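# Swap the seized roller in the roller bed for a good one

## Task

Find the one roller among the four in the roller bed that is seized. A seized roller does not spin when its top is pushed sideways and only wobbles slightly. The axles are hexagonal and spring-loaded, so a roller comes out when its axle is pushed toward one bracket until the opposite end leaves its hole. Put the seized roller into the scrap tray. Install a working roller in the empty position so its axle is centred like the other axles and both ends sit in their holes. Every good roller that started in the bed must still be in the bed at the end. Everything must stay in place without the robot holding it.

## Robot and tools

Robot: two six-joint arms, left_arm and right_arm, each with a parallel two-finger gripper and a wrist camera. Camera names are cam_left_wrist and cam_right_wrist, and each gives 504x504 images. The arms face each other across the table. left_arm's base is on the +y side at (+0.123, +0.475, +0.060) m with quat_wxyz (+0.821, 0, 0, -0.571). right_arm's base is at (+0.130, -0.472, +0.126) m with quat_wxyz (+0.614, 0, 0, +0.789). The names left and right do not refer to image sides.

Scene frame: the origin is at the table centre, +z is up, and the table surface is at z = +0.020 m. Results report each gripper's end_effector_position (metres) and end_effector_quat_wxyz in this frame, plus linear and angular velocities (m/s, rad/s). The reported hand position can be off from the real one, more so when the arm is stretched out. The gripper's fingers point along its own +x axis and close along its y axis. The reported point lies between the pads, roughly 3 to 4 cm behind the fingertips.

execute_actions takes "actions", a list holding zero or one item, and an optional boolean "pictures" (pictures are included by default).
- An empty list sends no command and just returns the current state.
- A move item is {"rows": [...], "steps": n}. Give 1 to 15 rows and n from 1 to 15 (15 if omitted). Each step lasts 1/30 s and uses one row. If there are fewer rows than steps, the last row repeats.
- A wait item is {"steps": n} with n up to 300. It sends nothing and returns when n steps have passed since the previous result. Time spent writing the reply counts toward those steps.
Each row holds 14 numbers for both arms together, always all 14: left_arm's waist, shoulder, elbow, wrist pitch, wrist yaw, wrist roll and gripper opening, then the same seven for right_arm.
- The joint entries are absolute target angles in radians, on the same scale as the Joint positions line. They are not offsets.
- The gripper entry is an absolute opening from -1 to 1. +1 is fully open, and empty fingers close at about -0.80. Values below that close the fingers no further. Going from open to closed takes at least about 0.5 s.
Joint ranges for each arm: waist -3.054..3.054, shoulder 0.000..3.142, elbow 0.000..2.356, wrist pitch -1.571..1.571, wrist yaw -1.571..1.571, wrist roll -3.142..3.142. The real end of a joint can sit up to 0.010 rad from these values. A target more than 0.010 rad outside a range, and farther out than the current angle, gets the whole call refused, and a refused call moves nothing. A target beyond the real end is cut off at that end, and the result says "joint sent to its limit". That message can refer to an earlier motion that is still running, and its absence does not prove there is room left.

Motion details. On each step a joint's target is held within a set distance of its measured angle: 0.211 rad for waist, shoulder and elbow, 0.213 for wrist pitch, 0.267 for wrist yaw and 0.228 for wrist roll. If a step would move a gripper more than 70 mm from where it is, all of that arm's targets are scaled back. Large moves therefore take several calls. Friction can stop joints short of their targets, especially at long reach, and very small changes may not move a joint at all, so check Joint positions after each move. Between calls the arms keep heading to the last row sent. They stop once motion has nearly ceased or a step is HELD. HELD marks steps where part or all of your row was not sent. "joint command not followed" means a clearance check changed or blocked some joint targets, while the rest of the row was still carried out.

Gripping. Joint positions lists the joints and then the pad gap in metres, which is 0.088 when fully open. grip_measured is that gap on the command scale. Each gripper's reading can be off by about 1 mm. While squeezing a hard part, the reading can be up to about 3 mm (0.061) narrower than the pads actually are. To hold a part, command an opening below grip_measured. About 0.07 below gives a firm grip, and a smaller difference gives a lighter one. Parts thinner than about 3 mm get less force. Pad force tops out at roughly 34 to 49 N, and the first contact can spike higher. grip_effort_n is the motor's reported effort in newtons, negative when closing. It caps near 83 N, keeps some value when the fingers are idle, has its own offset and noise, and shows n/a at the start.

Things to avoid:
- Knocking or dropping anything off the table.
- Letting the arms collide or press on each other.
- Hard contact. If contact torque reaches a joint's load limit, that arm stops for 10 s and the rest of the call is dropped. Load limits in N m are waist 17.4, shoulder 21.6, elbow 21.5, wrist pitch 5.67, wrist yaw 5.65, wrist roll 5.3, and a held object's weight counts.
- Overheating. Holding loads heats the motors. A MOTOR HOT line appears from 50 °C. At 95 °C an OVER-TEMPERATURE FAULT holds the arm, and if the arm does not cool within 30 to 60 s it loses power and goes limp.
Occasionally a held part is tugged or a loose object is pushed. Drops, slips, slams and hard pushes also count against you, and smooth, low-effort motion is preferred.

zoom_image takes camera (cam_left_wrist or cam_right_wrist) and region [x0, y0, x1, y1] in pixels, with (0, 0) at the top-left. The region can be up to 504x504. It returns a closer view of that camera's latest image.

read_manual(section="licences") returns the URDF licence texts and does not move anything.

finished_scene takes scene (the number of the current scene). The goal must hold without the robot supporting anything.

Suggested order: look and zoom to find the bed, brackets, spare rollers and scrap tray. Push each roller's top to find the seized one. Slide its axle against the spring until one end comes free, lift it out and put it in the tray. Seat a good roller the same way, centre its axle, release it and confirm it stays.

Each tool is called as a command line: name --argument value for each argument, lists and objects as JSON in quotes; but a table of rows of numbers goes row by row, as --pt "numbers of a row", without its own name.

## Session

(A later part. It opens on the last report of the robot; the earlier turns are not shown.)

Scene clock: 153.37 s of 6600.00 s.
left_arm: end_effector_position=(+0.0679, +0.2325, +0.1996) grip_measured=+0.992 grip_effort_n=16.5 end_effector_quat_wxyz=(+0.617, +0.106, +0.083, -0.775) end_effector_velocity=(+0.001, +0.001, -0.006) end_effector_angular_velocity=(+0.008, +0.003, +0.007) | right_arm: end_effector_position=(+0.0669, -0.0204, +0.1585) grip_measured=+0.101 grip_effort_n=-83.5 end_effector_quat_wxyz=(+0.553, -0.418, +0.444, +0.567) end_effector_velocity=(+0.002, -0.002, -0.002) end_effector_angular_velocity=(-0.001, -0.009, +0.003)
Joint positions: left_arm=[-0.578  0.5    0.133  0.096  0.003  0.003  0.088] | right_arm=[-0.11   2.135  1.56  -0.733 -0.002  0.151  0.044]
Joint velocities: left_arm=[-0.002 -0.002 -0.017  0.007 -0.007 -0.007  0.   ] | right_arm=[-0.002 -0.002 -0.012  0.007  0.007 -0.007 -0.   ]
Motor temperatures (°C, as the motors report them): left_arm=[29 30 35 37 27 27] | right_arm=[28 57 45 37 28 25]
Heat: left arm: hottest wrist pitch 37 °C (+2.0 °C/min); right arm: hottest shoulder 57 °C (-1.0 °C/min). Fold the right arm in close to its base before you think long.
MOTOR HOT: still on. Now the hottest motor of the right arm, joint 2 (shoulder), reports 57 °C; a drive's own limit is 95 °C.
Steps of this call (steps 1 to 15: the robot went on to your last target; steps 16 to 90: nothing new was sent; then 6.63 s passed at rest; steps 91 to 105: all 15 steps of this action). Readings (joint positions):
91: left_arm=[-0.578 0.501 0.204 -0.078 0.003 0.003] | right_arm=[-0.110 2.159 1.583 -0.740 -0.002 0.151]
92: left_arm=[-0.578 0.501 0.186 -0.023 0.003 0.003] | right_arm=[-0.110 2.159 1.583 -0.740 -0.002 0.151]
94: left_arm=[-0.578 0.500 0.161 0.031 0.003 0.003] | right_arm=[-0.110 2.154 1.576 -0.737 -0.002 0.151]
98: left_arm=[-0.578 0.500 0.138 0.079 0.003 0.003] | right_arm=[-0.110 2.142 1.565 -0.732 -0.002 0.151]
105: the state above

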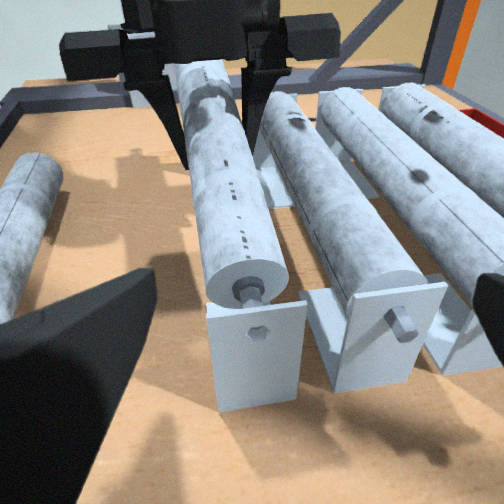

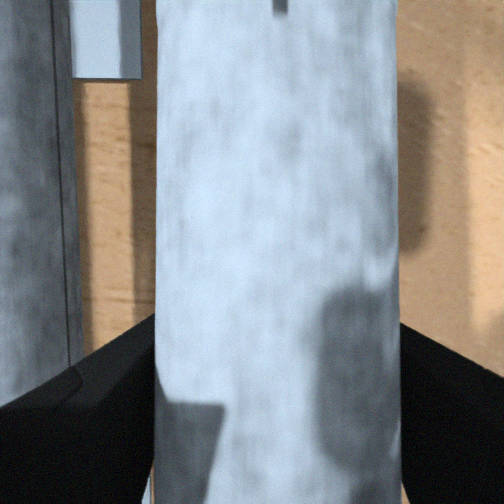

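execute_actions --actions '[{"rows":[[-0.58,0.5,0.12,0.1,0,0,1,-0.106,2.1,1.59,-0.725,0,0.15,-0.03],[-0.58,0.5,0.12,0.1,0,0,1,-0.106,2.113,1.605,-0.725,0,0.15,-0.03],[-0.58,0.5,0.12,0.1,0,0,1,-0.106,2.119,1.613,-0.727,0,0.15,-0.03],[-0.58,0.5,0.12,0.1,0,0,1,-0.106,2.125,1.621,-0.729,0,0.15,-0.03],[-0.58,0.5,0.12,0.1,0,0,1,-0.106,2.131,1.629,-0.731,0,0.15,-0.03]]}]'

zoom_image --camera "cam_left_wrist" --region '[190,230,330,370]'

Scene clock: 161.97 s of 6600.00 s.
left_arm: end_effector_position=(+0.0679, +0.2325, +0.1998) grip_measured=+0.992 grip_effort_n=16.5 end_effector_quat_wxyz=(+0.617, +0.105, +0.083, -0.775) end_effector_velocity=(+0.005, +0.000, -0.005) end_effector_angular_velocity=(+0.021, -0.007, +0.035) | right_arm: end_effector_position=(+0.0665, -0.0173, +0.1566) grip_measured=+0.101 grip_effort_n=-83.5 end_effector_quat_wxyz=(+0.553, -0.420, +0.445, +0.566) end_effector_velocity=(+0.003, -0.005, -0.001) end_effector_angular_velocity=(-0.030, -0.013, +0.003)
Joint positions: left_arm=[-0.578  0.5    0.132  0.099  0.003  0.003  0.088] | right_arm=[-0.11   2.152  1.579 -0.74  -0.001  0.151  0.044]
Joint velocities: left_arm=[-0.002 -0.002 -0.002 -0.022 -0.037 -0.007 -0.   ] | right_arm=[-0.002  0.002  0.007 -0.037  0.007 -0.007 -0.   ]
Motor temperatures (°C, as the motors report them): left_arm=[29 30 35 37 27 27] | right_arm=[28 60 43 36 28 25]
Heat: left arm: hottest wrist pitch 37 °C (+2.0 °C/min); right arm: hottest shoulder 60 °C (+3.0 °C/min). Fold the right arm in close to its base before you think long.
MOTOR HOT: still on. Now the hottest motor of the right arm, joint 2 (shoulder), reports 60 °C; a drive's own limit is 95 °C.
Steps of this call (steps 1 to 15: the robot went on to your last target; steps 16 to 90: nothing new was sent; then 5.10 s passed at rest; steps 91 to 105: all 15 steps of this action). Readings (joint positions):
91: left_arm=[-0.578 0.500 0.132 0.099 0.003 0.003] | right_arm=[-0.110 2.134 1.558 -0.733 -0.002 0.151]
92: left_arm=[-0.578 0.500 0.132 0.099 0.003 0.003] | right_arm=[-0.110 2.134 1.558 -0.733 -0.002 0.151]
94: left_arm=[-0.578 0.500 0.132 0.099 0.003 0.003] | right_arm=[-0.110 2.135 1.559 -0.733 -0.002 0.151]
98: left_arm=[-0.578 0.500 0.132 0.099 0.003 0.003] | right_arm=[-0.110 2.145 1.575 -0.737 -0.001 0.151]
105: the state above

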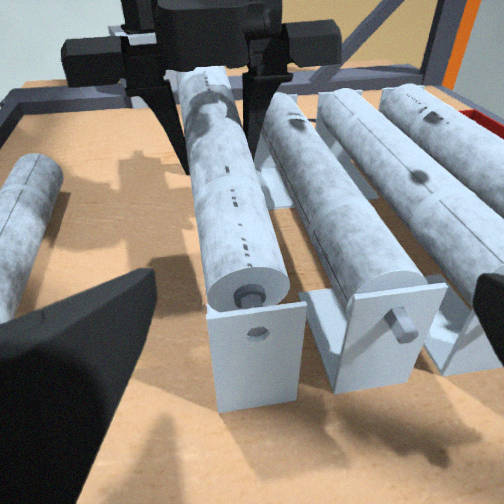

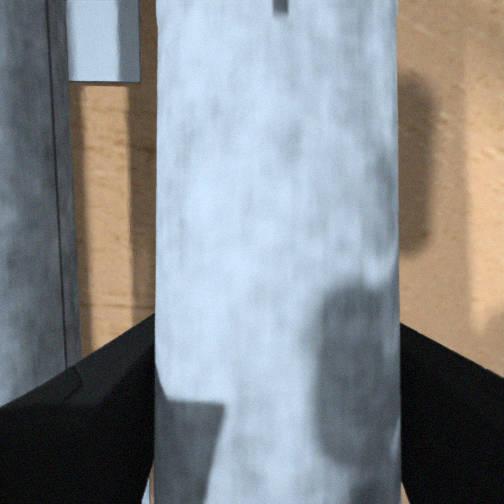

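Region (190, 230, 330, 370) of cam_left_wrist's 504x504 image, scaled by 3.600, with more detail than that image has.

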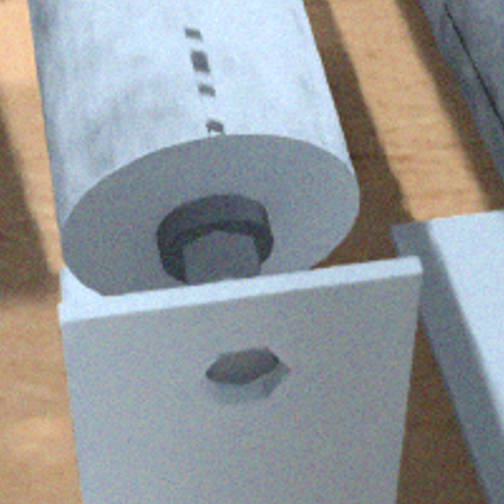

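execute_actions --actions '[{"rows":[[-0.58,0.5,0.12,0.1,0,0,1,-0.104,2.131,1.629,-0.731,0,0.136,-0.03],[-0.58,0.5,0.12,0.1,0,0,1,-0.104,2.131,1.629,-0.731,0,0.136,-0.03],[-0.58,0.5,0.12,0.1,0,0,1,-0.104,2.131,1.629,-0.731,0,0.136,-0.03],[-0.58,0.5,0.12,0.1,0,0,1,-0.104,2.131,1.629,-0.731,0,0.136,-0.03],[-0.58,0.5,0.12,0.1,0,0,1,-0.104,2.135,1.638,-0.731,0,0.136,-0.03],[-0.58,0.5,0.12,0.1,0,0,1,-0.104,2.14,1.648,-0.731,0,0.136,-0.03]]}]'

zoom_image --camera "cam_left_wrist" --region '[190,230,330,370]'

Scene clock: 166.27 s of 6600.00 s.
left_arm: end_effector_position=(+0.0679, +0.2325, +0.1998) grip_measured=+0.992 grip_effort_n=16.5 end_effector_quat_wxyz=(+0.617, +0.105, +0.083, -0.775) end_effector_velocity=(-0.000, +0.001, -0.004) end_effector_angular_velocity=(+0.016, +0.016, +0.006) | right_arm: end_effector_position=(+0.0667, -0.0165, +0.1559) grip_measured=+0.101 grip_effort_n=-83.5 end_effector_quat_wxyz=(+0.551, -0.424, +0.444, +0.566) end_effector_velocity=(+0.001, -0.004, +0.001) end_effector_angular_velocity=(-0.018, +0.006, -0.008)
Joint positions: left_arm=[-0.578  0.5    0.132  0.099  0.003  0.003  0.088] | right_arm=[-0.11   2.16   1.591 -0.749  0.001  0.144  0.044]
Joint velocities: left_arm=[-0.007 -0.002 -0.007 -0.007 -0.007 -0.022 -0.   ] | right_arm=[-0.002 -0.002  0.002 -0.022 -0.007  0.007  0.   ]
Motor temperatures (°C, as the motors report them): left_arm=[29 30 35 37 27 27] | right_arm=[28 60 44 36 28 25]
Heat: left arm: hottest wrist pitch 37 °C (+2.0 °C/min); right arm: hottest shoulder 60 °C (+4.0 °C/min). Fold the right arm in close to its base before you think long.
MOTOR HOT: still on. Now the hottest motor of the right arm, joint 2 (shoulder), reports 60 °C; a drive's own limit is 95 °C.
Steps of this call (steps 1 to 15: the robot went on to your last target; steps 16 to 90: nothing new was sent; then 0.80 s passed at rest; steps 91 to 105: all 15 steps of this action). Readings (joint positions):
91: left_arm=[-0.578 0.500 0.132 0.099 0.003 0.003] | right_arm=[-0.110 2.152 1.581 -0.741 -0.001 0.151]
92: left_arm=[-0.578 0.500 0.132 0.099 0.003 0.003] | right_arm=[-0.110 2.152 1.581 -0.741 -0.001 0.150]
94: left_arm=[-0.578 0.500 0.132 0.099 0.003 0.003] | right_arm=[-0.110 2.152 1.581 -0.742 0.000 0.147]
98: left_arm=[-0.578 0.500 0.132 0.099 0.003 0.003] | right_arm=[-0.110 2.157 1.588 -0.747 0.001 0.145]
105: the state above

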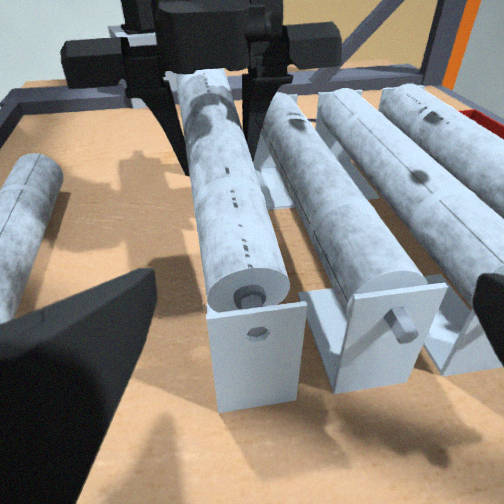

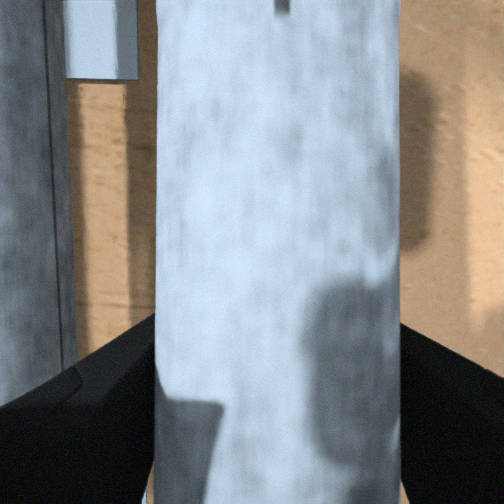

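Region (190, 230, 330, 370) of cam_left_wrist's 504x504 image, scaled by 3.600, with more detail than that image has.

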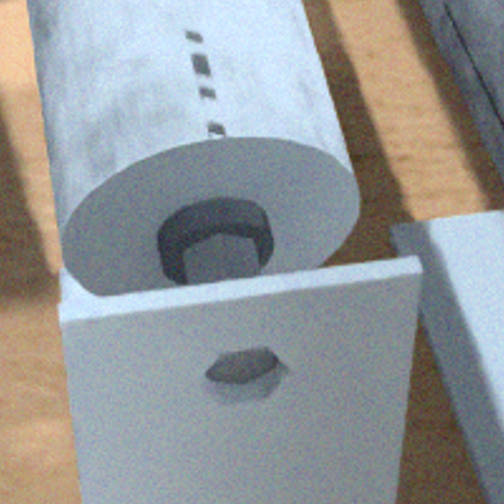

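Push more in the -x direction, and lift the wrist a bit.

execute_actions --actions '[{"rows":[[-0.58,0.5,0.12,0.1,0,0,1,-0.096,2.125,1.625,-0.722,-0.01,0.115,-0.03]]}]'

zoom_image --camera "cam_left_wrist" --region '[190,230,330,370]'

Scene clock: 168.97 s of 6600.00 s.
left_arm: end_effector_position=(+0.0679, +0.2325, +0.1998) grip_measured=+0.992 grip_effort_n=16.0 end_effector_quat_wxyz=(+0.617, +0.105, +0.083, -0.775) end_effector_velocity=(+0.001, +0.001, -0.004) end_effector_angular_velocity=(+0.016, +0.016, +0.010) | right_arm: end_effector_position=(+0.0671, -0.0161, +0.1562) grip_measured=+0.101 grip_effort_n=-83.5 end_effector_quat_wxyz=(+0.550, -0.427, +0.440, +0.568) end_effector_velocity=(+0.005, -0.006, -0.002) end_effector_angular_velocity=(-0.025, -0.013, -0.002)
Joint positions: left_arm=[-0.578  0.5    0.132  0.099  0.003  0.003  0.088] | right_arm=[-0.111  2.16   1.592 -0.749  0.003  0.132  0.044]
Joint velocities: left_arm=[-0.002 -0.002 -0.007 -0.007 -0.007 -0.022 -0.   ] | right_arm=[-0.007 -0.002 -0.007 -0.022  0.007 -0.007 -0.   ]
Motor temperatures (°C, as the motors report them): left_arm=[29 30 35 37 27 27] | right_arm=[28 60 44 36 28 25]
Heat: left arm: hottest wrist pitch 37 °C (+1.0 °C/min); right arm: hottest shoulder 60 °C (+4.0 °C/min). Fold the right arm in close to its base before you think long.
MOTOR HOT: still on. Now the hottest motor of the right arm, joint 2 (shoulder), reports 60 °C; a drive's own limit is 95 °C.
Steps of this call (steps 1 to 15: the robot went on to your last target; steps 16 to 66: nothing new was sent; steps 67 to 81: all 15 steps of this action). Readings (joint positions):
67: left_arm=[-0.578 0.500 0.132 0.099 0.003 0.003] | right_arm=[-0.110 2.160 1.592 -0.750 0.001 0.142]
68: left_arm=[-0.578 0.500 0.132 0.099 0.003 0.003] | right_arm=[-0.110 2.160 1.592 -0.750 0.001 0.139]
70: left_arm=[-0.578 0.500 0.132 0.099 0.003 0.003] | right_arm=[-0.110 2.160 1.592 -0.750 0.003 0.136]
74: left_arm=[-0.578 0.500 0.132 0.099 0.003 0.003] | right_arm=[-0.110 2.160 1.592 -0.749 0.003 0.134]
81: the state above

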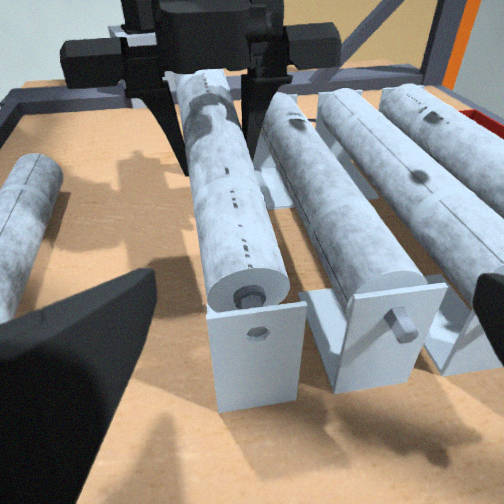

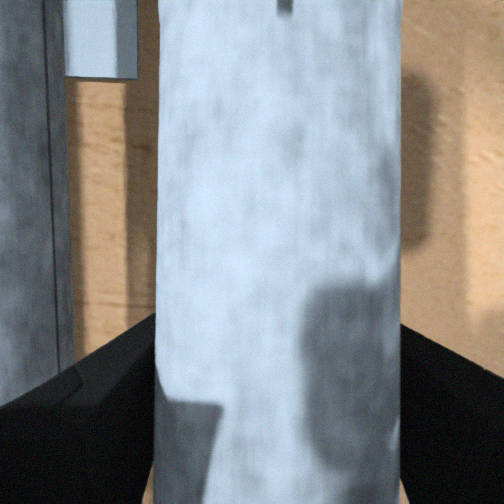

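Region (190, 230, 330, 370) of cam_left_wrist's 504x504 image, scaled by 3.600, with more detail than that image has.

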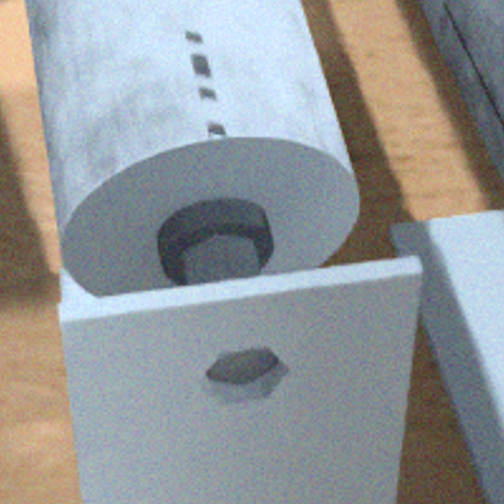

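execute_actions --actions '[{"rows":[[-0.58,0.5,0.12,0.1,0,0,1,-0.11,2.112,1.6,-0.7,0,0.15,-0.03],[-0.58,0.5,0.12,0.1,0,0,1,-0.11,2.104,1.58,-0.665,0,0.15,-0.03],[-0.58,0.5,0.12,0.1,0,0,1,-0.11,2.096,1.56,-0.63,0,0.152,-0.03],[-0.58,0.5,0.12,0.1,0,0,1,-0.11,2.088,1.54,-0.595,0,0.153,-0.03],[-0.58,0.5,0.12,0.1,0,0,1,-0.111,2.08,1.52,-0.56,0,0.154,-0.03],[-0.58,0.5,0.12,0.1,0,0,1,-0.111,2.072,1.5,-0.525,0,0.155,-0.03],[-0.58,0.5,0.12,0.1,0,0,1,-0.112,2.064,1.48,-0.49,0,0.156,-0.03],[-0.58,0.5,0.12,0.1,0,0,1,-0.112,2.057,1.46,-0.455,0,0.157,-0.03]]}]'

Scene clock: 175.30 s of 6600.00 s.
left_arm: end_effector_position=(+0.0679, +0.2325, +0.1998) grip_measured=+0.992 grip_effort_n=16.5 end_effector_quat_wxyz=(+0.617, +0.105, +0.083, -0.775) end_effector_velocity=(-0.001, -0.000, +0.001) end_effector_angular_velocity=(-0.005, +0.010, -0.003) | right_arm: end_effector_position=(+0.0661, -0.0086, +0.1468) grip_measured=+0.101 grip_effort_n=-83.5 end_effector_quat_wxyz=(+0.577, -0.376, +0.414, +0.596) end_effector_velocity=(-0.000, +0.002, -0.001) end_effector_angular_velocity=(+0.055, +0.012, +0.007)
Joint positions: left_arm=[-0.578  0.5    0.132  0.099  0.003  0.003  0.088] | right_arm=[-0.111  2.114  1.438 -0.505  0.     0.156  0.044]
Joint velocities: left_arm=[ 0.002 -0.002 -0.002  0.007  0.007 -0.007 -0.   ] | right_arm=[-0.002 -0.022 -0.061  0.095 -0.007 -0.007 -0.   ]
Motor temperatures (°C, as the motors report them): left_arm=[29 30 35 38 27 27] | right_arm=[28 61 44 38 28 25]
Heat: left arm: hottest wrist pitch 38 °C (+2.0 °C/min); right arm: hottest shoulder 61 °C (+5.1 °C/min). Fold the right arm in close to its base before you think long.
MOTOR HOT: still on. Now the hottest motor of the right arm, joint 2 (shoulder), reports 61 °C; a drive's own limit is 95 °C.
Steps of this call (steps 1 to 15: the robot went on to your last target; steps 16 to 90: nothing new was sent; then 2.83 s passed at rest; steps 91 to 105: all 15 steps of this action). Readings (joint positions):
91: left_arm=[-0.578 0.500 0.132 0.099 0.003 0.003] | right_arm=[-0.111 2.160 1.591 -0.747 0.003 0.134]
92: left_arm=[-0.578 0.500 0.132 0.099 0.003 0.003] | right_arm=[-0.111 2.160 1.587 -0.740 0.003 0.136]
94: left_arm=[-0.578 0.500 0.132 0.099 0.003 0.003] | right_arm=[-0.111 2.154 1.564 -0.705 0.002 0.142]
98: left_arm=[-0.578 0.500 0.132 0.099 0.003 0.003] | right_arm=[-0.111 2.134 1.492 -0.595 0.000 0.151]
105: the state above

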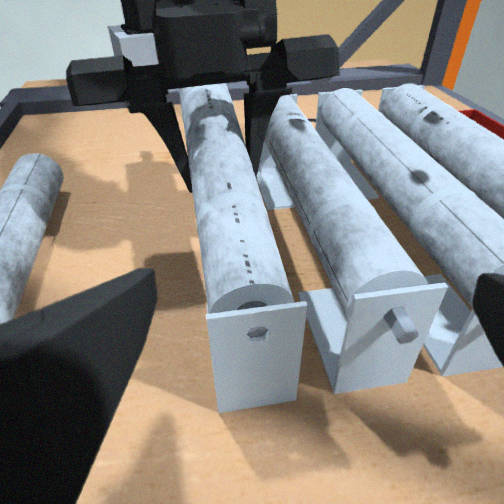

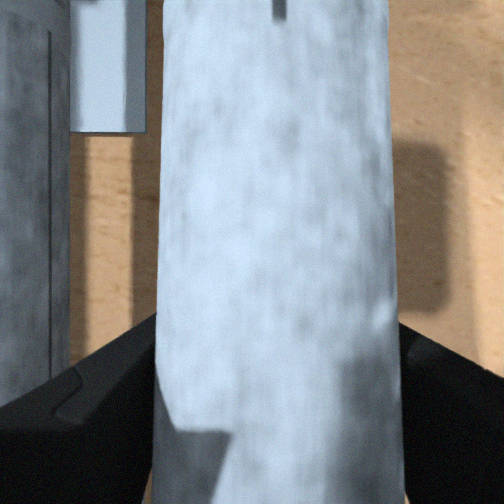

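zoom_image --camera "cam_left_wrist" --region '[225,300,295,370]'

Region (225, 300, 295, 370) of cam_left_wrist's 504x504 image, scaled by 7.200, with more detail than that image has.

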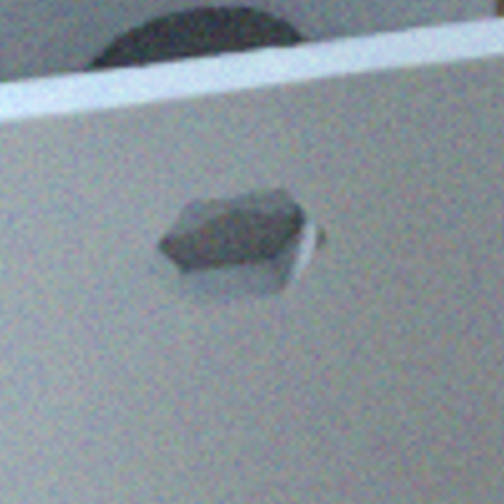

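execute_actions --actions '[{"rows":[[-0.5,0.5,0.15,0.2,0,0,0,-0.11,2.045,1.45,-0.49,0,0.157,-0.03],[-0.5,0.5,0.15,0.2,0,0,0,-0.11,2.03,1.44,-0.52,0,0.157,-0.03],[-0.5,0.5,0.15,0.2,0,0,0,-0.11,2.015,1.43,-0.545,0,0.157,-0.03],[-0.5,0.5,0.15,0.2,0,0,0,-0.11,2,1.42,-0.57,0,0.157,-0.03],[-0.5,0.5,0.15,0.2,0,0,0,-0.11,1.985,1.41,-0.59,0,0.157,-0.03],[-0.5,0.5,0.15,0.2,0,0,0,-0.11,1.965,1.4,-0.6,0,0.157,-0.03]],"steps":13}]' --pictures false

execute_actions --actions '[{"rows":[[-0.4,0.7,0.2,0.45,0,0,0,-0.12,1.93,1.39,-0.61,0,0.14,-0.03],[-0.4,0.7,0.2,0.45,0,0,0,-0.13,1.89,1.39,-0.62,0,0.13,-0.03],[-0.4,0.7,0.2,0.45,0,0,0,-0.14,1.85,1.38,-0.63,0,0.12,-0.03],[-0.4,0.7,0.2,0.45,0,0,0,-0.16,1.81,1.37,-0.645,0,0.1,-0.03],[-0.35,0.8,0.2,0.55,0,0,0,-0.18,1.77,1.36,-0.66,0,0.08,-0.03],[-0.35,0.8,0.2,0.55,0,0,0,-0.2,1.73,1.35,-0.68,0,0.06,-0.03],[-0.35,0.8,0.2,0.55,0,0,0,-0.22,1.68,1.34,-0.7,0,0.03,-0.03],[-0.35,0.9,0.2,0.7,0,0,0,-0.246,1.62,1.33,-0.725,0,0.006,-0.03]]}]' --pictures false

execute_actions --actions '[{"rows":[[-0.35,1.14,0.305,0.845,0,0,0,-0.246,1.62,1.33,-0.725,0,0.006,-0.03]]}]'

Scene clock: 190.63 s of 6600.00 s.
left_arm: end_effector_position=(+0.0855, +0.2236, +0.2261) grip_measured=+0.026 grip_effort_n=-13.3 end_effector_quat_wxyz=(+0.650, +0.061, +0.051, -0.756) end_effector_velocity=(+0.001, +0.001, -0.001) end_effector_angular_velocity=(+0.004, +0.008, +0.001) | right_arm: end_effector_position=(+0.0685, -0.0327, +0.1707) grip_measured=+0.101 grip_effort_n=-83.5 end_effector_quat_wxyz=(+0.571, -0.386, +0.422, +0.589) end_effector_velocity=(-0.001, -0.011, +0.022) end_effector_angular_velocity=(-0.002, -0.001, +0.026)
Joint positions: left_arm=[-0.504  0.5    0.144  0.198  0.001  0.003  0.04 ] | right_arm=[-0.11   2.012  1.395 -0.597 -0.002  0.157  0.044]
Joint velocities: left_arm=[ 0.007 -0.007 -0.002 -0.007  0.007 -0.007 -0.011] | right_arm=[ 0.002 -0.066 -0.002 -0.066 -0.007 -0.022  0.   ]
Motor temperatures (°C, as the motors report them): left_arm=[29 29 35 38 27 27] | right_arm=[28 66 43 48 28 25]
Heat: left arm: hottest wrist pitch 38 °C (+2.0 °C/min); right arm: hottest shoulder 66 °C (+11.1 °C/min). Fold the right arm in close to its base before you think long.
MOTOR HOT: still on. Now the hottest motor of the right arm, joint 2 (shoulder), reports 66 °C; a drive's own limit is 95 °C.
Steps of this call (steps 1 to 30: the robot went on to your last target; steps 31 to 90: nothing new was sent; then 11.90 s passed at rest; steps 91 to 103: all 13 steps of this action). Readings (joint positions):
91: left_arm=[-0.573 0.500 0.132 0.109 0.005 0.003] | right_arm=[-0.111 2.111 1.430 -0.494 0.000 0.157]
92: left_arm=[-0.555 0.501 0.132 0.131 0.004 0.003] | right_arm=[-0.111 2.108 1.428 -0.498 -0.000 0.157]
94: left_arm=[-0.527 0.500 0.138 0.169 0.001 0.003] | right_arm=[-0.111 2.094 1.420 -0.531 -0.002 0.157]
98: left_arm=[-0.509 0.500 0.144 0.190 0.001 0.003] | right_arm=[-0.110 2.048 1.400 -0.580 -0.002 0.157]
103: the state above

Scene clock: 191.13 s of 6600.00 s.
left_arm: end_effector_position=(+0.1231, +0.1771, +0.2569) grip_measured=+0.003 grip_effort_n=-13.7 end_effector_quat_wxyz=(+0.707, +0.004, +0.002, -0.708) end_effector_velocity=(+0.008, -0.009, +0.008) end_effector_angular_velocity=(-0.071, +0.022, +0.029) | right_arm: end_effector_position=(+0.1311, -0.0691, +0.2752) grip_measured=+0.101 grip_effort_n=-83.5 end_effector_quat_wxyz=(+0.614, -0.354, +0.364, +0.604) end_effector_velocity=(+0.032, -0.022, +0.138) end_effector_angular_velocity=(+0.344, -0.053, +0.004)
Joint positions: left_arm=[-0.355  0.881  0.197  0.677  0.001  0.003  0.039] | right_arm=[-0.249  1.671  1.328 -0.723  0.006  0.019  0.044]
Joint velocities: left_arm=[ 0.022  0.105 -0.007  0.183 -0.007 -0.022 -0.   ] | right_arm=[-0.076 -0.369 -0.002 -0.022  0.007 -0.095  0.   ]
Motor temperatures (°C, as the motors report them): left_arm=[29 29 35 38 27 27] | right_arm=[28 66 43 48 28 25]
Heat: left arm: hottest wrist pitch 38 °C (+2.0 °C/min); right arm: hottest shoulder 66 °C (+11.2 °C/min). Fold the right arm in close to its base before you think long.
MOTOR HOT: still on. Now the hottest motor of the right arm, joint 2 (shoulder), reports 66 °C; a drive's own limit is 95 °C.
Steps of this call (steps 1 to 15: all 15 steps of this action). Readings (joint positions):
1: left_arm=[-0.496 0.516 0.145 0.220 0.005 0.003] | right_arm=[-0.110 2.007 1.395 -0.599 -0.002 0.156]
2: left_arm=[-0.472 0.558 0.151 0.277 0.004 0.003] | right_arm=[-0.111 1.999 1.391 -0.602 -0.002 0.152]
4: left_arm=[-0.435 0.632 0.175 0.357 0.000 0.003] | right_arm=[-0.116 1.968 1.376 -0.623 -0.003 0.136]
8: left_arm=[-0.377 0.752 0.195 0.503 0.001 0.003] | right_arm=[-0.160 1.858 1.343 -0.673 -0.004 0.081]
15: the state above

Scene clock: 191.63 s of 6600.00 s.
left_arm: end_effector_position=(+0.1242, +0.1402, +0.2637) grip_measured=+0.002 grip_effort_n=-13.7 end_effector_quat_wxyz=(+0.708, -0.003, -0.005, -0.706) end_effector_velocity=(+0.002, -0.003, -0.005) end_effector_angular_velocity=(+0.022, +0.007, +0.010) | right_arm: end_effector_position=(+0.1299, -0.0759, +0.2747) grip_measured=+0.101 grip_effort_n=-83.5 end_effector_quat_wxyz=(+0.608, -0.361, +0.365, +0.605) end_effector_velocity=(-0.002, -0.006, -0.006) end_effector_angular_velocity=(-0.032, +0.016, +0.014)
Joint positions: left_arm=[-0.352  1.13   0.298  0.843  0.001  0.003  0.039] | right_arm=[-0.248  1.655  1.314 -0.738  0.002  0.008  0.044]
Joint velocities: left_arm=[ 0.002  0.022  0.007 -0.007 -0.007 -0.007 -0.   ] | right_arm=[-0.002  0.002 -0.007 -0.022 -0.022 -0.007 -0.   ]
Motor temperatures (°C, as the motors report them): left_arm=[29 29 35 38 27 27] | right_arm=[28 66 43 48 28 25]
Heat: left arm: hottest wrist pitch 38 °C (+2.0 °C/min); right arm: hottest shoulder 66 °C (+11.1 °C/min). Fold the right arm in close to its base before you think long.
MOTOR HOT: still on. Now the hottest motor of the right arm, joint 2 (shoulder), reports 66 °C; a drive's own limit is 95 °C.
Steps of this call (steps 1 to 15: all 15 steps of this action). Readings (joint positions):
1: left_arm=[-0.354 0.898 0.203 0.695 0.001 0.003] | right_arm=[-0.250 1.661 1.328 -0.724 0.006 0.016]
2: left_arm=[-0.354 0.942 0.218 0.739 0.001 0.003] | right_arm=[-0.250 1.656 1.328 -0.726 0.005 0.014]
4: left_arm=[-0.353 1.036 0.266 0.791 0.001 0.003] | right_arm=[-0.248 1.655 1.326 -0.730 0.002 0.011]
8: left_arm=[-0.352 1.109 0.291 0.827 0.001 0.003] | right_arm=[-0.248 1.655 1.314 -0.740 0.002 0.009]
15: the state above

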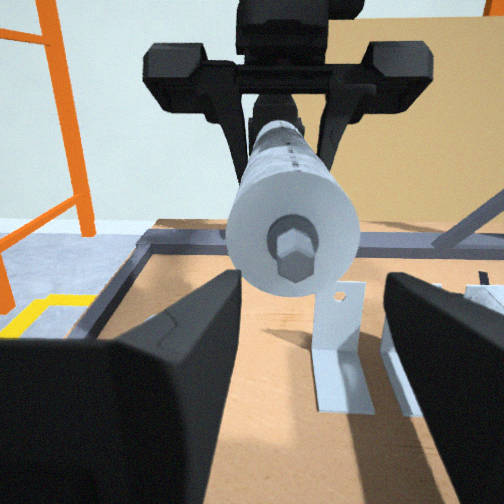

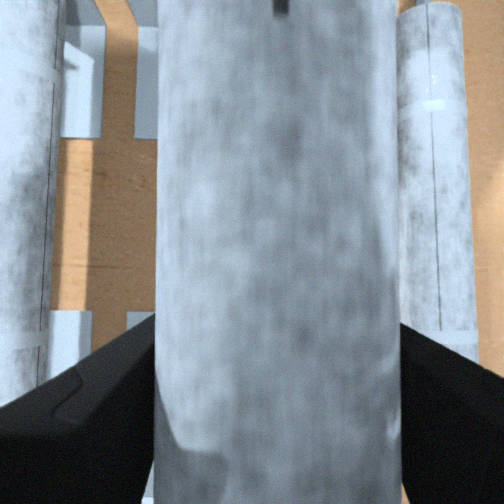

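execute_actions --actions '[{"rows":[[-0.341,1.262,0.368,0.9,0,0,-0.1,-0.246,1.62,1.33,-0.725,0,0.006,-0.03]],"steps":12}]' --pictures false

execute_actions --actions '[{"rows":[[-0.341,1.262,0.368,0.9,0,0,-0.68,-0.246,1.62,1.33,-0.725,0,0.006,-0.03]],"steps":10}]' --pictures false

execute_actions --actions '[{"rows":[[-0.341,1.262,0.368,0.9,0,-0.49,-0.68,-0.246,1.62,1.33,-0.725,0,0.006,-0.03]]}]' --pictures false

execute_actions --actions '[{"rows":[[-0.341,1.262,0.368,0.9,0,-0.478,0,-0.246,1.62,1.33,-0.725,0,0.006,-0.03]],"steps":8}]' --pictures false

execute_actions --actions '[{"rows":[[-0.352,0.9,0.22,0.6,0,0,1,-0.246,1.62,1.35,-0.725,0,0.006,-0.03]],"steps":12}]'

execute_actions --actions '[{"rows":[[-0.58,0.5,0.2,-0.1,0,0,1,-0.22,1.64,1.37,-0.73,0,0.03,-0.03],[-0.58,0.5,0.2,-0.1,0,0,1,-0.2,1.67,1.38,-0.735,0,0.05,-0.03],[-0.58,0.5,0.2,-0.1,0,0,1,-0.18,1.7,1.39,-0.74,0,0.07,-0.03],[-0.58,0.5,0.2,-0.1,0,0,1,-0.16,1.73,1.4,-0.74,0,0.09,-0.03],[-0.58,0.5,0.2,-0.1,0,0,1,-0.14,1.76,1.41,-0.74,0,0.11,-0.03],[-0.58,0.5,0.2,-0.1,0,0,1,-0.12,1.79,1.42,-0.74,0,0.13,-0.03],[-0.58,0.5,0.2,-0.1,0,0,1,-0.101,1.82,1.43,-0.74,0,0.155,-0.03],[-0.58,0.5,0.2,-0.1,0,0,1,-0.101,1.85,1.44,-0.74,0,0.155,-0.03],[-0.58,0.5,0.2,-0.1,0,0,1,-0.101,1.88,1.45,-0.735,0,0.155,-0.03],[-0.58,0.5,0.2,-0.1,0,0,1,-0.101,1.91,1.46,-0.73,0,0.155,-0.03],[-0.58,0.5,0.2,-0.1,0,0,1,-0.101,1.94,1.475,-0.72,0,0.155,-0.03],[-0.58,0.5,0.2,-0.1,0,0,1,-0.101,1.97,1.49,-0.71,0,0.155,-0.03],[-0.58,0.5,0.2,-0.1,0,0,1,-0.101,2,1.5,-0.7,0,0.155,-0.03]]}]' --pictures false

execute_actions --actions '[{"rows":[[-0.58,0.5,0.2,-0.1,0,0,1,-0.105,2.015,1.51,-0.69,0,0.152,-0.03],[-0.58,0.5,0.2,-0.1,0,0,1,-0.107,2.03,1.515,-0.68,0,0.15,-0.03],[-0.58,0.5,0.2,-0.1,0,0,1,-0.109,2.04,1.52,-0.67,0,0.15,-0.03],[-0.58,0.5,0.2,-0.1,0,0,1,-0.11,2.05,1.525,-0.665,0,0.15,-0.03]]}]' --pictures false

execute_actions --actions '[{"rows":[[-0.58,0.5,0.2,-0.1,0,0,1,-0.11,2.06,1.527,-0.66,0,0.15,-0.03],[-0.58,0.5,0.2,-0.1,0,0,1,-0.11,2.071,1.527,-0.66,0,0.15,-0.03]]}]'

zoom_image --camera "cam_left_wrist" --region '[190,190,330,330]'

Scene clock: 209.47 s of 6600.00 s.
left_arm: end_effector_position=(+0.1272, +0.1192, +0.2625) grip_measured=-0.095 grip_effort_n=-13.7 end_effector_quat_wxyz=(+0.711, -0.001, -0.003, -0.703) end_effector_velocity=(+0.000, -0.004, +0.004) end_effector_angular_velocity=(-0.017, -0.007, +0.005) | right_arm: end_effector_position=(+0.1299, -0.0759, +0.2747) grip_measured=+0.101 grip_effort_n=-83.5 end_effector_quat_wxyz=(+0.608, -0.361, +0.365, +0.605) end_effector_velocity=(-0.000, +0.001, +0.001) end_effector_angular_velocity=(+0.007, +0.003, +0.007)
Joint positions: left_arm=[-0.344  1.251  0.36   0.898  0.001  0.003  0.034] | right_arm=[-0.248  1.655  1.314 -0.738  0.002  0.008  0.044]
Joint velocities: left_arm=[-0.002  0.017  0.012  0.022 -0.007  0.007 -0.001] | right_arm=[-0.002 -0.002 -0.002  0.007 -0.007 -0.007 -0.   ]
Motor temperatures (°C, as the motors report them): left_arm=[29 30 36 39 27 27] | right_arm=[28 62 42 46 27 25]
Heat: left arm: hottest wrist pitch 39 °C (+2.0 °C/min); right arm: hottest shoulder 62 °C (+6.1 °C/min). Fold the right arm in close to its base before you think long.
MOTOR HOT: still on. Now the hottest motor of the right arm, joint 2 (shoulder), reports 62 °C; a drive's own limit is 95 °C.
Steps of this call (steps 1 to 15: the robot went on to your last target; steps 16 to 90: nothing new was sent; then 14.43 s passed at rest; steps 91 to 102: all 12 steps of this action). Readings (joint positions):
91: left_arm=[-0.352 1.143 0.303 0.851 0.001 0.003] | right_arm=[-0.248 1.655 1.314 -0.738 0.002 0.008]
92: left_arm=[-0.350 1.168 0.316 0.868 0.001 0.003] | right_arm=[-0.248 1.655 1.314 -0.738 0.002 0.008]
94: left_arm=[-0.346 1.215 0.344 0.880 0.001 0.003] | right_arm=[-0.248 1.655 1.314 -0.738 0.002 0.008]
98: left_arm=[-0.344 1.245 0.356 0.893 0.001 0.003] | right_arm=[-0.248 1.655 1.314 -0.738 0.002 0.008]
102: the state above

Scene clock: 209.80 s of 6600.00 s.
left_arm: end_effector_position=(+0.1273, +0.1188, +0.2627) grip_measured=-0.628 grip_effort_n=-83.5 end_effector_quat_wxyz=(+0.711, -0.002, -0.003, -0.703) end_effector_velocity=(+0.000, +0.001, -0.005) end_effector_angular_velocity=(+0.022, +0.008, +0.005) | right_arm: end_effector_position=(+0.1298, -0.0759, +0.2747) grip_measured=+0.101 grip_effort_n=-83.5 end_effector_quat_wxyz=(+0.608, -0.361, +0.365, +0.605) end_effector_velocity=(-0.000, -0.002, -0.001) end_effector_angular_velocity=(-0.007, +0.010, -0.005)
Joint positions: left_arm=[-0.343  1.253  0.362  0.899  0.001  0.003  0.008] | right_arm=[-0.248  1.655  1.314 -0.738  0.001  0.008  0.044]
Joint velocities: left_arm=[-0.002 -0.002 -0.002 -0.022 -0.007 -0.007 -0.   ] | right_arm=[-0.002 -0.002 -0.002 -0.007 -0.007  0.007 -0.   ]
Motor temperatures (°C, as the motors report them): left_arm=[29 30 36 39 27 27] | right_arm=[28 62 42 46 27 25]
Heat: left arm: hottest wrist pitch 39 °C (+2.0 °C/min); right arm: hottest shoulder 62 °C (+6.0 °C/min). Fold the right arm in close to its base before you think long.
MOTOR HOT: still on. Now the hottest motor of the right arm, joint 2 (shoulder), reports 62 °C; a drive's own limit is 95 °C.
Steps of this call (steps 1 to 10: all 10 steps of this action). Readings (joint positions):
1: left_arm=[-0.344 1.252 0.360 0.898 0.001 0.003] | right_arm=[-0.248 1.655 1.314 -0.738 0.002 0.008]
2: left_arm=[-0.344 1.252 0.361 0.898 0.001 0.003] | right_arm=[-0.248 1.655 1.314 -0.738 0.002 0.008]
4: left_arm=[-0.343 1.253 0.361 0.898 0.001 0.003] | right_arm=[-0.248 1.655 1.314 -0.738 0.002 0.008]
8: left_arm=[-0.343 1.253 0.362 0.899 0.001 0.003] | right_arm=[-0.248 1.655 1.314 -0.738 0.001 0.008]
10: the state above

Scene clock: 210.30 s of 6600.00 s.
left_arm: end_effector_position=(+0.1272, +0.1188, +0.2627) grip_measured=-0.628 grip_effort_n=-83.5 end_effector_quat_wxyz=(+0.690, -0.169, +0.163, -0.685) end_effector_velocity=(+0.000, -0.000, -0.003) end_effector_angular_velocity=(+0.016, +0.110, +0.004) | right_arm: end_effector_position=(+0.1302, -0.0759, +0.2747) grip_measured=+0.101 grip_effort_n=-83.5 end_effector_quat_wxyz=(+0.609, -0.361, +0.365, +0.605) end_effector_velocity=(-0.004, -0.002, +0.001) end_effector_angular_velocity=(-0.002, +0.016, +0.019)
Joint positions: left_arm=[-0.343  1.253  0.362  0.899  0.001 -0.474  0.008] | right_arm=[-0.248  1.655  1.314 -0.738  0.002  0.008  0.044]
Joint velocities: left_arm=[-0.002 -0.002  0.002 -0.022 -0.007 -0.11   0.   ] | right_arm=[ 0.002 -0.007 -0.002 -0.007 -0.022 -0.007  0.   ]
Motor temperatures (°C, as the motors report them): left_arm=[29 30 36 39 27 27] | right_arm=[28 61 42 45 27 25]
Heat: left arm: hottest wrist pitch 39 °C (+2.0 °C/min); right arm: hottest shoulder 61 °C (+5.1 °C/min). Fold the right arm in close to its base before you think long.
MOTOR HOT: still on. Now the hottest motor of the right arm, joint 2 (shoulder), reports 61 °C; a drive's own limit is 95 °C.
Steps of this call (steps 1 to 15: all 15 steps of this action). Readings (joint positions):
1: left_arm=[-0.343 1.253 0.362 0.899 0.001 -0.027] | right_arm=[-0.248 1.655 1.314 -0.738 0.001 0.008]
2: left_arm=[-0.343 1.253 0.362 0.899 0.001 -0.085] | right_arm=[-0.248 1.655 1.314 -0.738 0.001 0.008]
4: left_arm=[-0.343 1.253 0.362 0.899 0.001 -0.190] | right_arm=[-0.248 1.655 1.314 -0.738 0.001 0.008]
8: left_arm=[-0.343 1.253 0.362 0.899 0.001 -0.383] | right_arm=[-0.248 1.655 1.314 -0.738 0.002 0.008]
15: the state above

Scene clock: 210.57 s of 6600.00 s.
left_arm: end_effector_position=(+0.1274, +0.1187, +0.2626) grip_measured=-0.072 grip_effort_n=16.5 end_effector_quat_wxyz=(+0.690, -0.170, +0.163, -0.684) end_effector_velocity=(+0.002, +0.001, +0.001) end_effector_angular_velocity=(-0.007, +0.007, +0.010) | right_arm: end_effector_position=(+0.1301, -0.0759, +0.2747) grip_measured=+0.101 grip_effort_n=-83.5 end_effector_quat_wxyz=(+0.608, -0.361, +0.365, +0.605) end_effector_velocity=(-0.002, -0.006, -0.004) end_effector_angular_velocity=(-0.027, +0.016, +0.014)
Joint positions: left_arm=[-0.343  1.254  0.362  0.899  0.001 -0.476  0.035] | right_arm=[-0.248  1.655  1.314 -0.738  0.001  0.007  0.044]
Joint velocities: left_arm=[ 0.002 -0.002 -0.002  0.007 -0.007 -0.007  0.031] | right_arm=[-0.002 -0.002 -0.007 -0.022 -0.022 -0.007 -0.   ]
Motor temperatures (°C, as the motors report them): left_arm=[29 30 36 39 27 27] | right_arm=[28 61 42 45 27 25]
Heat: left arm: hottest wrist pitch 39 °C (+2.0 °C/min); right arm: hottest shoulder 61 °C (+5.1 °C/min). Fold the right arm in close to its base before you think long.
MOTOR HOT: still on. Now the hottest motor of the right arm, joint 2 (shoulder), reports 61 °C; a drive's own limit is 95 °C.
Steps of this call (steps 1 to 8: all 8 steps of this action). Readings (joint positions):
1: left_arm=[-0.343 1.253 0.362 0.899 0.001 -0.476] | right_arm=[-0.248 1.655 1.314 -0.738 0.002 0.008]
2: left_arm=[-0.343 1.254 0.362 0.899 0.001 -0.476] | right_arm=[-0.248 1.655 1.314 -0.738 0.002 0.008]
4: left_arm=[-0.343 1.254 0.362 0.899 0.001 -0.476] | right_arm=[-0.248 1.655 1.314 -0.738 0.001 0.007]
8: the state above

Scene clock: 210.97 s of 6600.00 s.
left_arm: end_effector_position=(+0.1248, +0.1698, +0.2519) grip_measured=+0.954 grip_effort_n=15.6 end_effector_quat_wxyz=(+0.708, +0.011, +0.034, -0.705) end_effector_velocity=(+0.000, +0.017, -0.028) end_effector_angular_velocity=(+0.101, -0.270, -0.012) | right_arm: end_effector_position=(+0.1301, -0.0759, +0.2747) grip_measured=+0.101 grip_effort_n=-83.5 end_effector_quat_wxyz=(+0.608, -0.361, +0.365, +0.605) end_effector_velocity=(-0.000, -0.005, -0.002) end_effector_angular_velocity=(-0.022, +0.003, +0.007)
Joint positions: left_arm=[-0.349  0.915  0.238  0.615  0.001 -0.032  0.086] | right_arm=[-0.248  1.655  1.314 -0.738  0.001  0.007  0.044]
Joint velocities: left_arm=[-0.002 -0.095 -0.056 -0.139 -0.007  0.271  0.019] | right_arm=[-0.002 -0.002 -0.002 -0.022 -0.007 -0.007 -0.   ]
Motor temperatures (°C, as the motors report them): left_arm=[29 30 36 39 27 27] | right_arm=[28 61 42 45 27 25]
Heat: left arm: hottest wrist pitch 39 °C (+2.0 °C/min); right arm: hottest shoulder 61 °C (+5.0 °C/min). Fold the right arm in close to its base before you think long.
MOTOR HOT: still on. Now the hottest motor of the right arm, joint 2 (shoulder), reports 61 °C; a drive's own limit is 95 °C.
Steps of this call (steps 1 to 12: all 12 steps of this action). Readings (joint positions):
1: left_arm=[-0.343 1.240 0.354 0.883 0.001 -0.452] | right_arm=[-0.248 1.655 1.314 -0.738 0.001 0.007]
2: left_arm=[-0.344 1.198 0.334 0.825 0.001 -0.395] | right_arm=[-0.248 1.655 1.314 -0.738 0.001 0.007]
4: left_arm=[-0.346 1.094 0.279 0.726 0.001 -0.290] | right_arm=[-0.248 1.655 1.314 -0.738 0.001 0.007]
8: left_arm=[-0.349 0.955 0.241 0.642 0.001 -0.100] | right_arm=[-0.248 1.655 1.314 -0.738 0.001 0.007]
12: the state above

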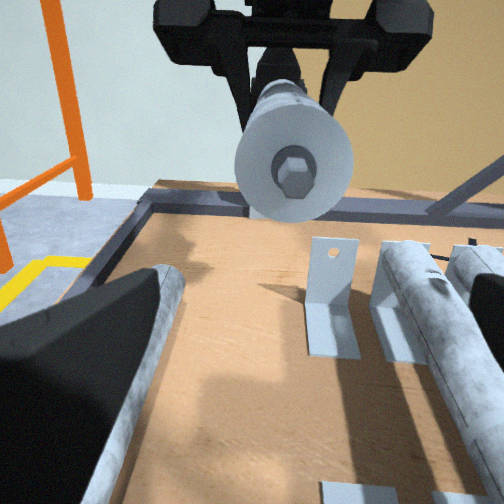

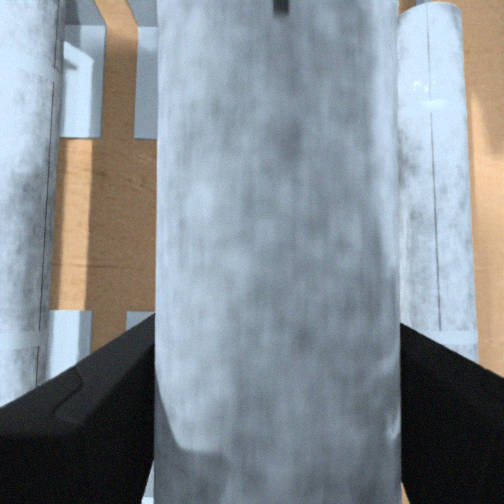

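Scene clock: 211.47 s of 6600.00 s.
left_arm: end_effector_position=(+0.0689, +0.2346, +0.2013) grip_measured=+0.991 grip_effort_n=16.5 end_effector_quat_wxyz=(+0.614, +0.135, +0.111, -0.770) end_effector_velocity=(+0.002, +0.039, -0.092) end_effector_angular_velocity=(+0.414, -0.083, -0.026) | right_arm: end_effector_position=(+0.0629, -0.0464, +0.1876) grip_measured=+0.101 grip_effort_n=-83.5 end_effector_quat_wxyz=(+0.554, -0.408, +0.430, +0.584) end_effector_velocity=(+0.003, +0.063, -0.207) end_effector_angular_velocity=(-0.280, -0.063, -0.077)
Joint positions: left_arm=[-0.576  0.513  0.208 -0.047  0.003 -0.004  0.088] | right_arm=[-0.094  1.978  1.432 -0.718 -0.006  0.147  0.044]
Joint velocities: left_arm=[-0.022 -0.051 -0.027 -0.447  0.007 -0.007  0.   ] | right_arm=[-0.017  0.657  0.159  0.212  0.037  0.051 -0.   ]
Motor temperatures (°C, as the motors report them): left_arm=[29 30 36 39 27 27] | right_arm=[28 61 42 45 27 25]
Heat: left arm: hottest wrist pitch 39 °C (+2.0 °C/min); right arm: hottest shoulder 61 °C (+5.1 °C/min). Fold the right arm in close to its base before you think long.
MOTOR HOT: still on. Now the hottest motor of the right arm, joint 2 (shoulder), reports 61 °C; a drive's own limit is 95 °C.
Steps of this call (steps 1 to 15: all 15 steps of this action). Readings (joint positions):
1: left_arm=[-0.366 0.895 0.236 0.584 -0.012 -0.025] | right_arm=[-0.248 1.655 1.314 -0.738 0.002 0.008]
2: left_arm=[-0.416 0.851 0.231 0.523 -0.011 -0.020] | right_arm=[-0.244 1.657 1.314 -0.738 0.003 0.015]
4: left_arm=[-0.503 0.748 0.217 0.425 0.005 -0.011] | right_arm=[-0.227 1.676 1.327 -0.746 0.006 0.042]
8: left_arm=[-0.559 0.573 0.215 0.235 0.004 -0.006] | right_arm=[-0.156 1.770 1.373 -0.745 0.005 0.108]
15: the state above

Scene clock: 211.97 s of 6600.00 s.
left_arm: end_effector_position=(+0.0694, +0.2389, +0.1935) grip_measured=+0.991 grip_effort_n=16.5 end_effector_quat_wxyz=(+0.611, +0.151, +0.123, -0.767) end_effector_velocity=(+0.001, +0.000, +0.000) end_effector_angular_velocity=(+0.003, +0.003, +0.007) | right_arm: end_effector_position=(+0.0666, -0.0264, +0.1684) grip_measured=+0.101 grip_effort_n=-83.5 end_effector_quat_wxyz=(+0.561, -0.404, +0.431, +0.580) end_effector_velocity=(-0.001, -0.007, -0.012) end_effector_angular_velocity=(-0.047, -0.002, +0.012)
Joint positions: left_arm=[-0.578  0.503  0.208 -0.097  0.003 -0.003  0.088] | right_arm=[-0.108  2.068  1.483 -0.675 -0.002  0.149  0.044]
Joint velocities: left_arm=[-0.002 -0.002  0.002 -0.007 -0.007 -0.007 -0.   ] | right_arm=[ 0.002  0.022 -0.002 -0.022 -0.007 -0.007 -0.   ]
Motor temperatures (°C, as the motors report them): left_arm=[29 30 36 39 27 27] | right_arm=[28 61 42 45 27 25]
Heat: left arm: hottest wrist pitch 39 °C (+2.0 °C/min); right arm: hottest shoulder 61 °C (+5.0 °C/min). Fold the right arm in close to its base before you think long.
MOTOR HOT: still on. Now the hottest motor of the right arm, joint 2 (shoulder), reports 61 °C; a drive's own limit is 95 °C.
Steps of this call (steps 1 to 15: all 15 steps of this action). Readings (joint positions):
1: left_arm=[-0.576 0.512 0.208 -0.060 0.003 -0.004] | right_arm=[-0.095 1.998 1.437 -0.715 -0.004 0.148]
2: left_arm=[-0.577 0.510 0.208 -0.069 0.003 -0.003] | right_arm=[-0.097 2.015 1.441 -0.714 -0.004 0.149]
4: left_arm=[-0.577 0.506 0.208 -0.081 0.003 -0.003] | right_arm=[-0.101 2.039 1.450 -0.702 -0.003 0.149]
8: left_arm=[-0.578 0.504 0.208 -0.093 0.003 -0.003] | right_arm=[-0.107 2.065 1.474 -0.679 -0.002 0.149]
15: the state above

Scene clock: 212.47 s of 6600.00 s.
left_arm: end_effector_position=(+0.0693, +0.2390, +0.1933) grip_measured=+0.991 grip_effort_n=16.5 end_effector_quat_wxyz=(+0.611, +0.151, +0.123, -0.767) end_effector_velocity=(-0.002, -0.001, +0.001) end_effector_angular_velocity=(-0.006, -0.017, -0.018) | right_arm: end_effector_position=(+0.0665, -0.0259, +0.1586) grip_measured=+0.101 grip_effort_n=-83.5 end_effector_quat_wxyz=(+0.558, -0.409, +0.435, +0.576) end_effector_velocity=(-0.000, +0.001, +0.003) end_effector_angular_velocity=(+0.011, +0.011, -0.007)
Joint positions: left_arm=[-0.578  0.503  0.208 -0.097  0.003 -0.003  0.088] | right_arm=[-0.108  2.094  1.486 -0.669 -0.002  0.149  0.044]
Joint velocities: left_arm=[-0.002  0.007  0.002  0.007  0.007  0.022  0.   ] | right_arm=[-0.002 -0.007 -0.002  0.007 -0.007  0.007  0.   ]
Motor temperatures (°C, as the motors report them): left_arm=[29 30 36 39 27 27] | right_arm=[28 61 42 45 27 25]
Heat: left arm: hottest wrist pitch 39 °C (+2.0 °C/min); right arm: hottest shoulder 61 °C (+5.1 °C/min). Fold the right arm in close to its base before you think long.
MOTOR HOT: still on. Now the hottest motor of the right arm, joint 2 (shoulder), reports 61 °C; a drive's own limit is 95 °C.
Steps of this call (steps 1 to 15: all 15 steps of this action). Readings (joint positions):
1: left_arm=[-0.578 0.503 0.208 -0.097 0.003 -0.003] | right_arm=[-0.108 2.070 1.483 -0.675 -0.002 0.149]
2: left_arm=[-0.578 0.503 0.208 -0.097 0.003 -0.003] | right_arm=[-0.108 2.073 1.484 -0.674 -0.002 0.149]
4: left_arm=[-0.578 0.503 0.208 -0.097 0.003 -0.003] | right_arm=[-0.108 2.080 1.486 -0.670 -0.002 0.149]
8: left_arm=[-0.578 0.503 0.208 -0.097 0.003 -0.003] | right_arm=[-0.108 2.091 1.486 -0.669 -0.002 0.149]
15: the state above

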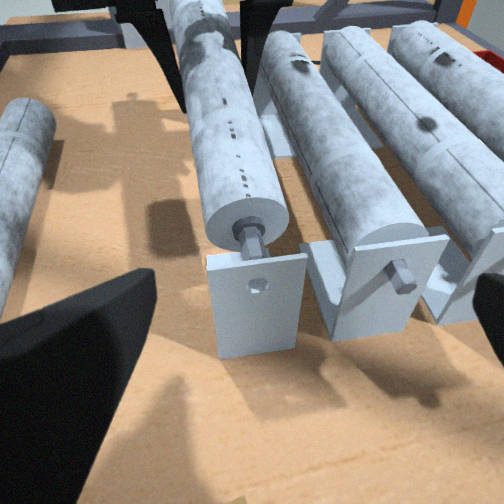

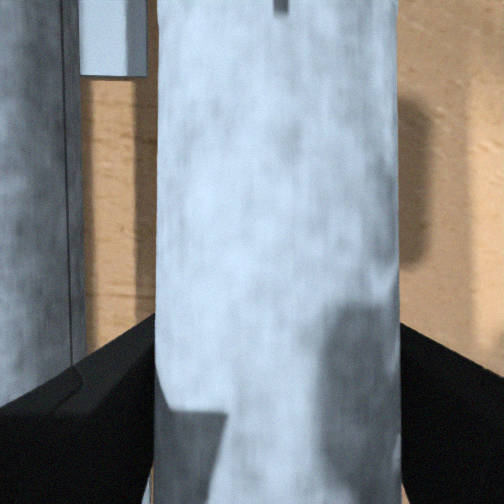

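Region (190, 190, 330, 330) of cam_left_wrist's 504x504 image, scaled by 3.600, with more detail than that image has.

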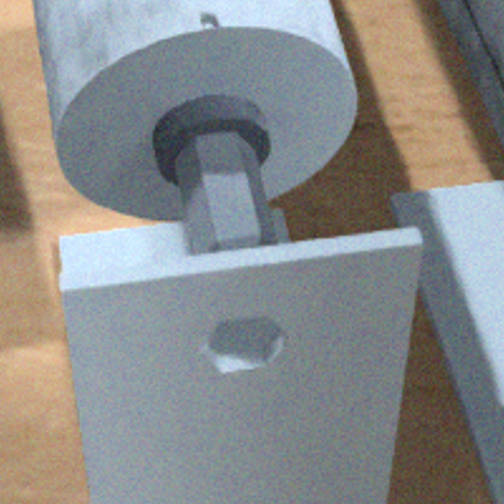

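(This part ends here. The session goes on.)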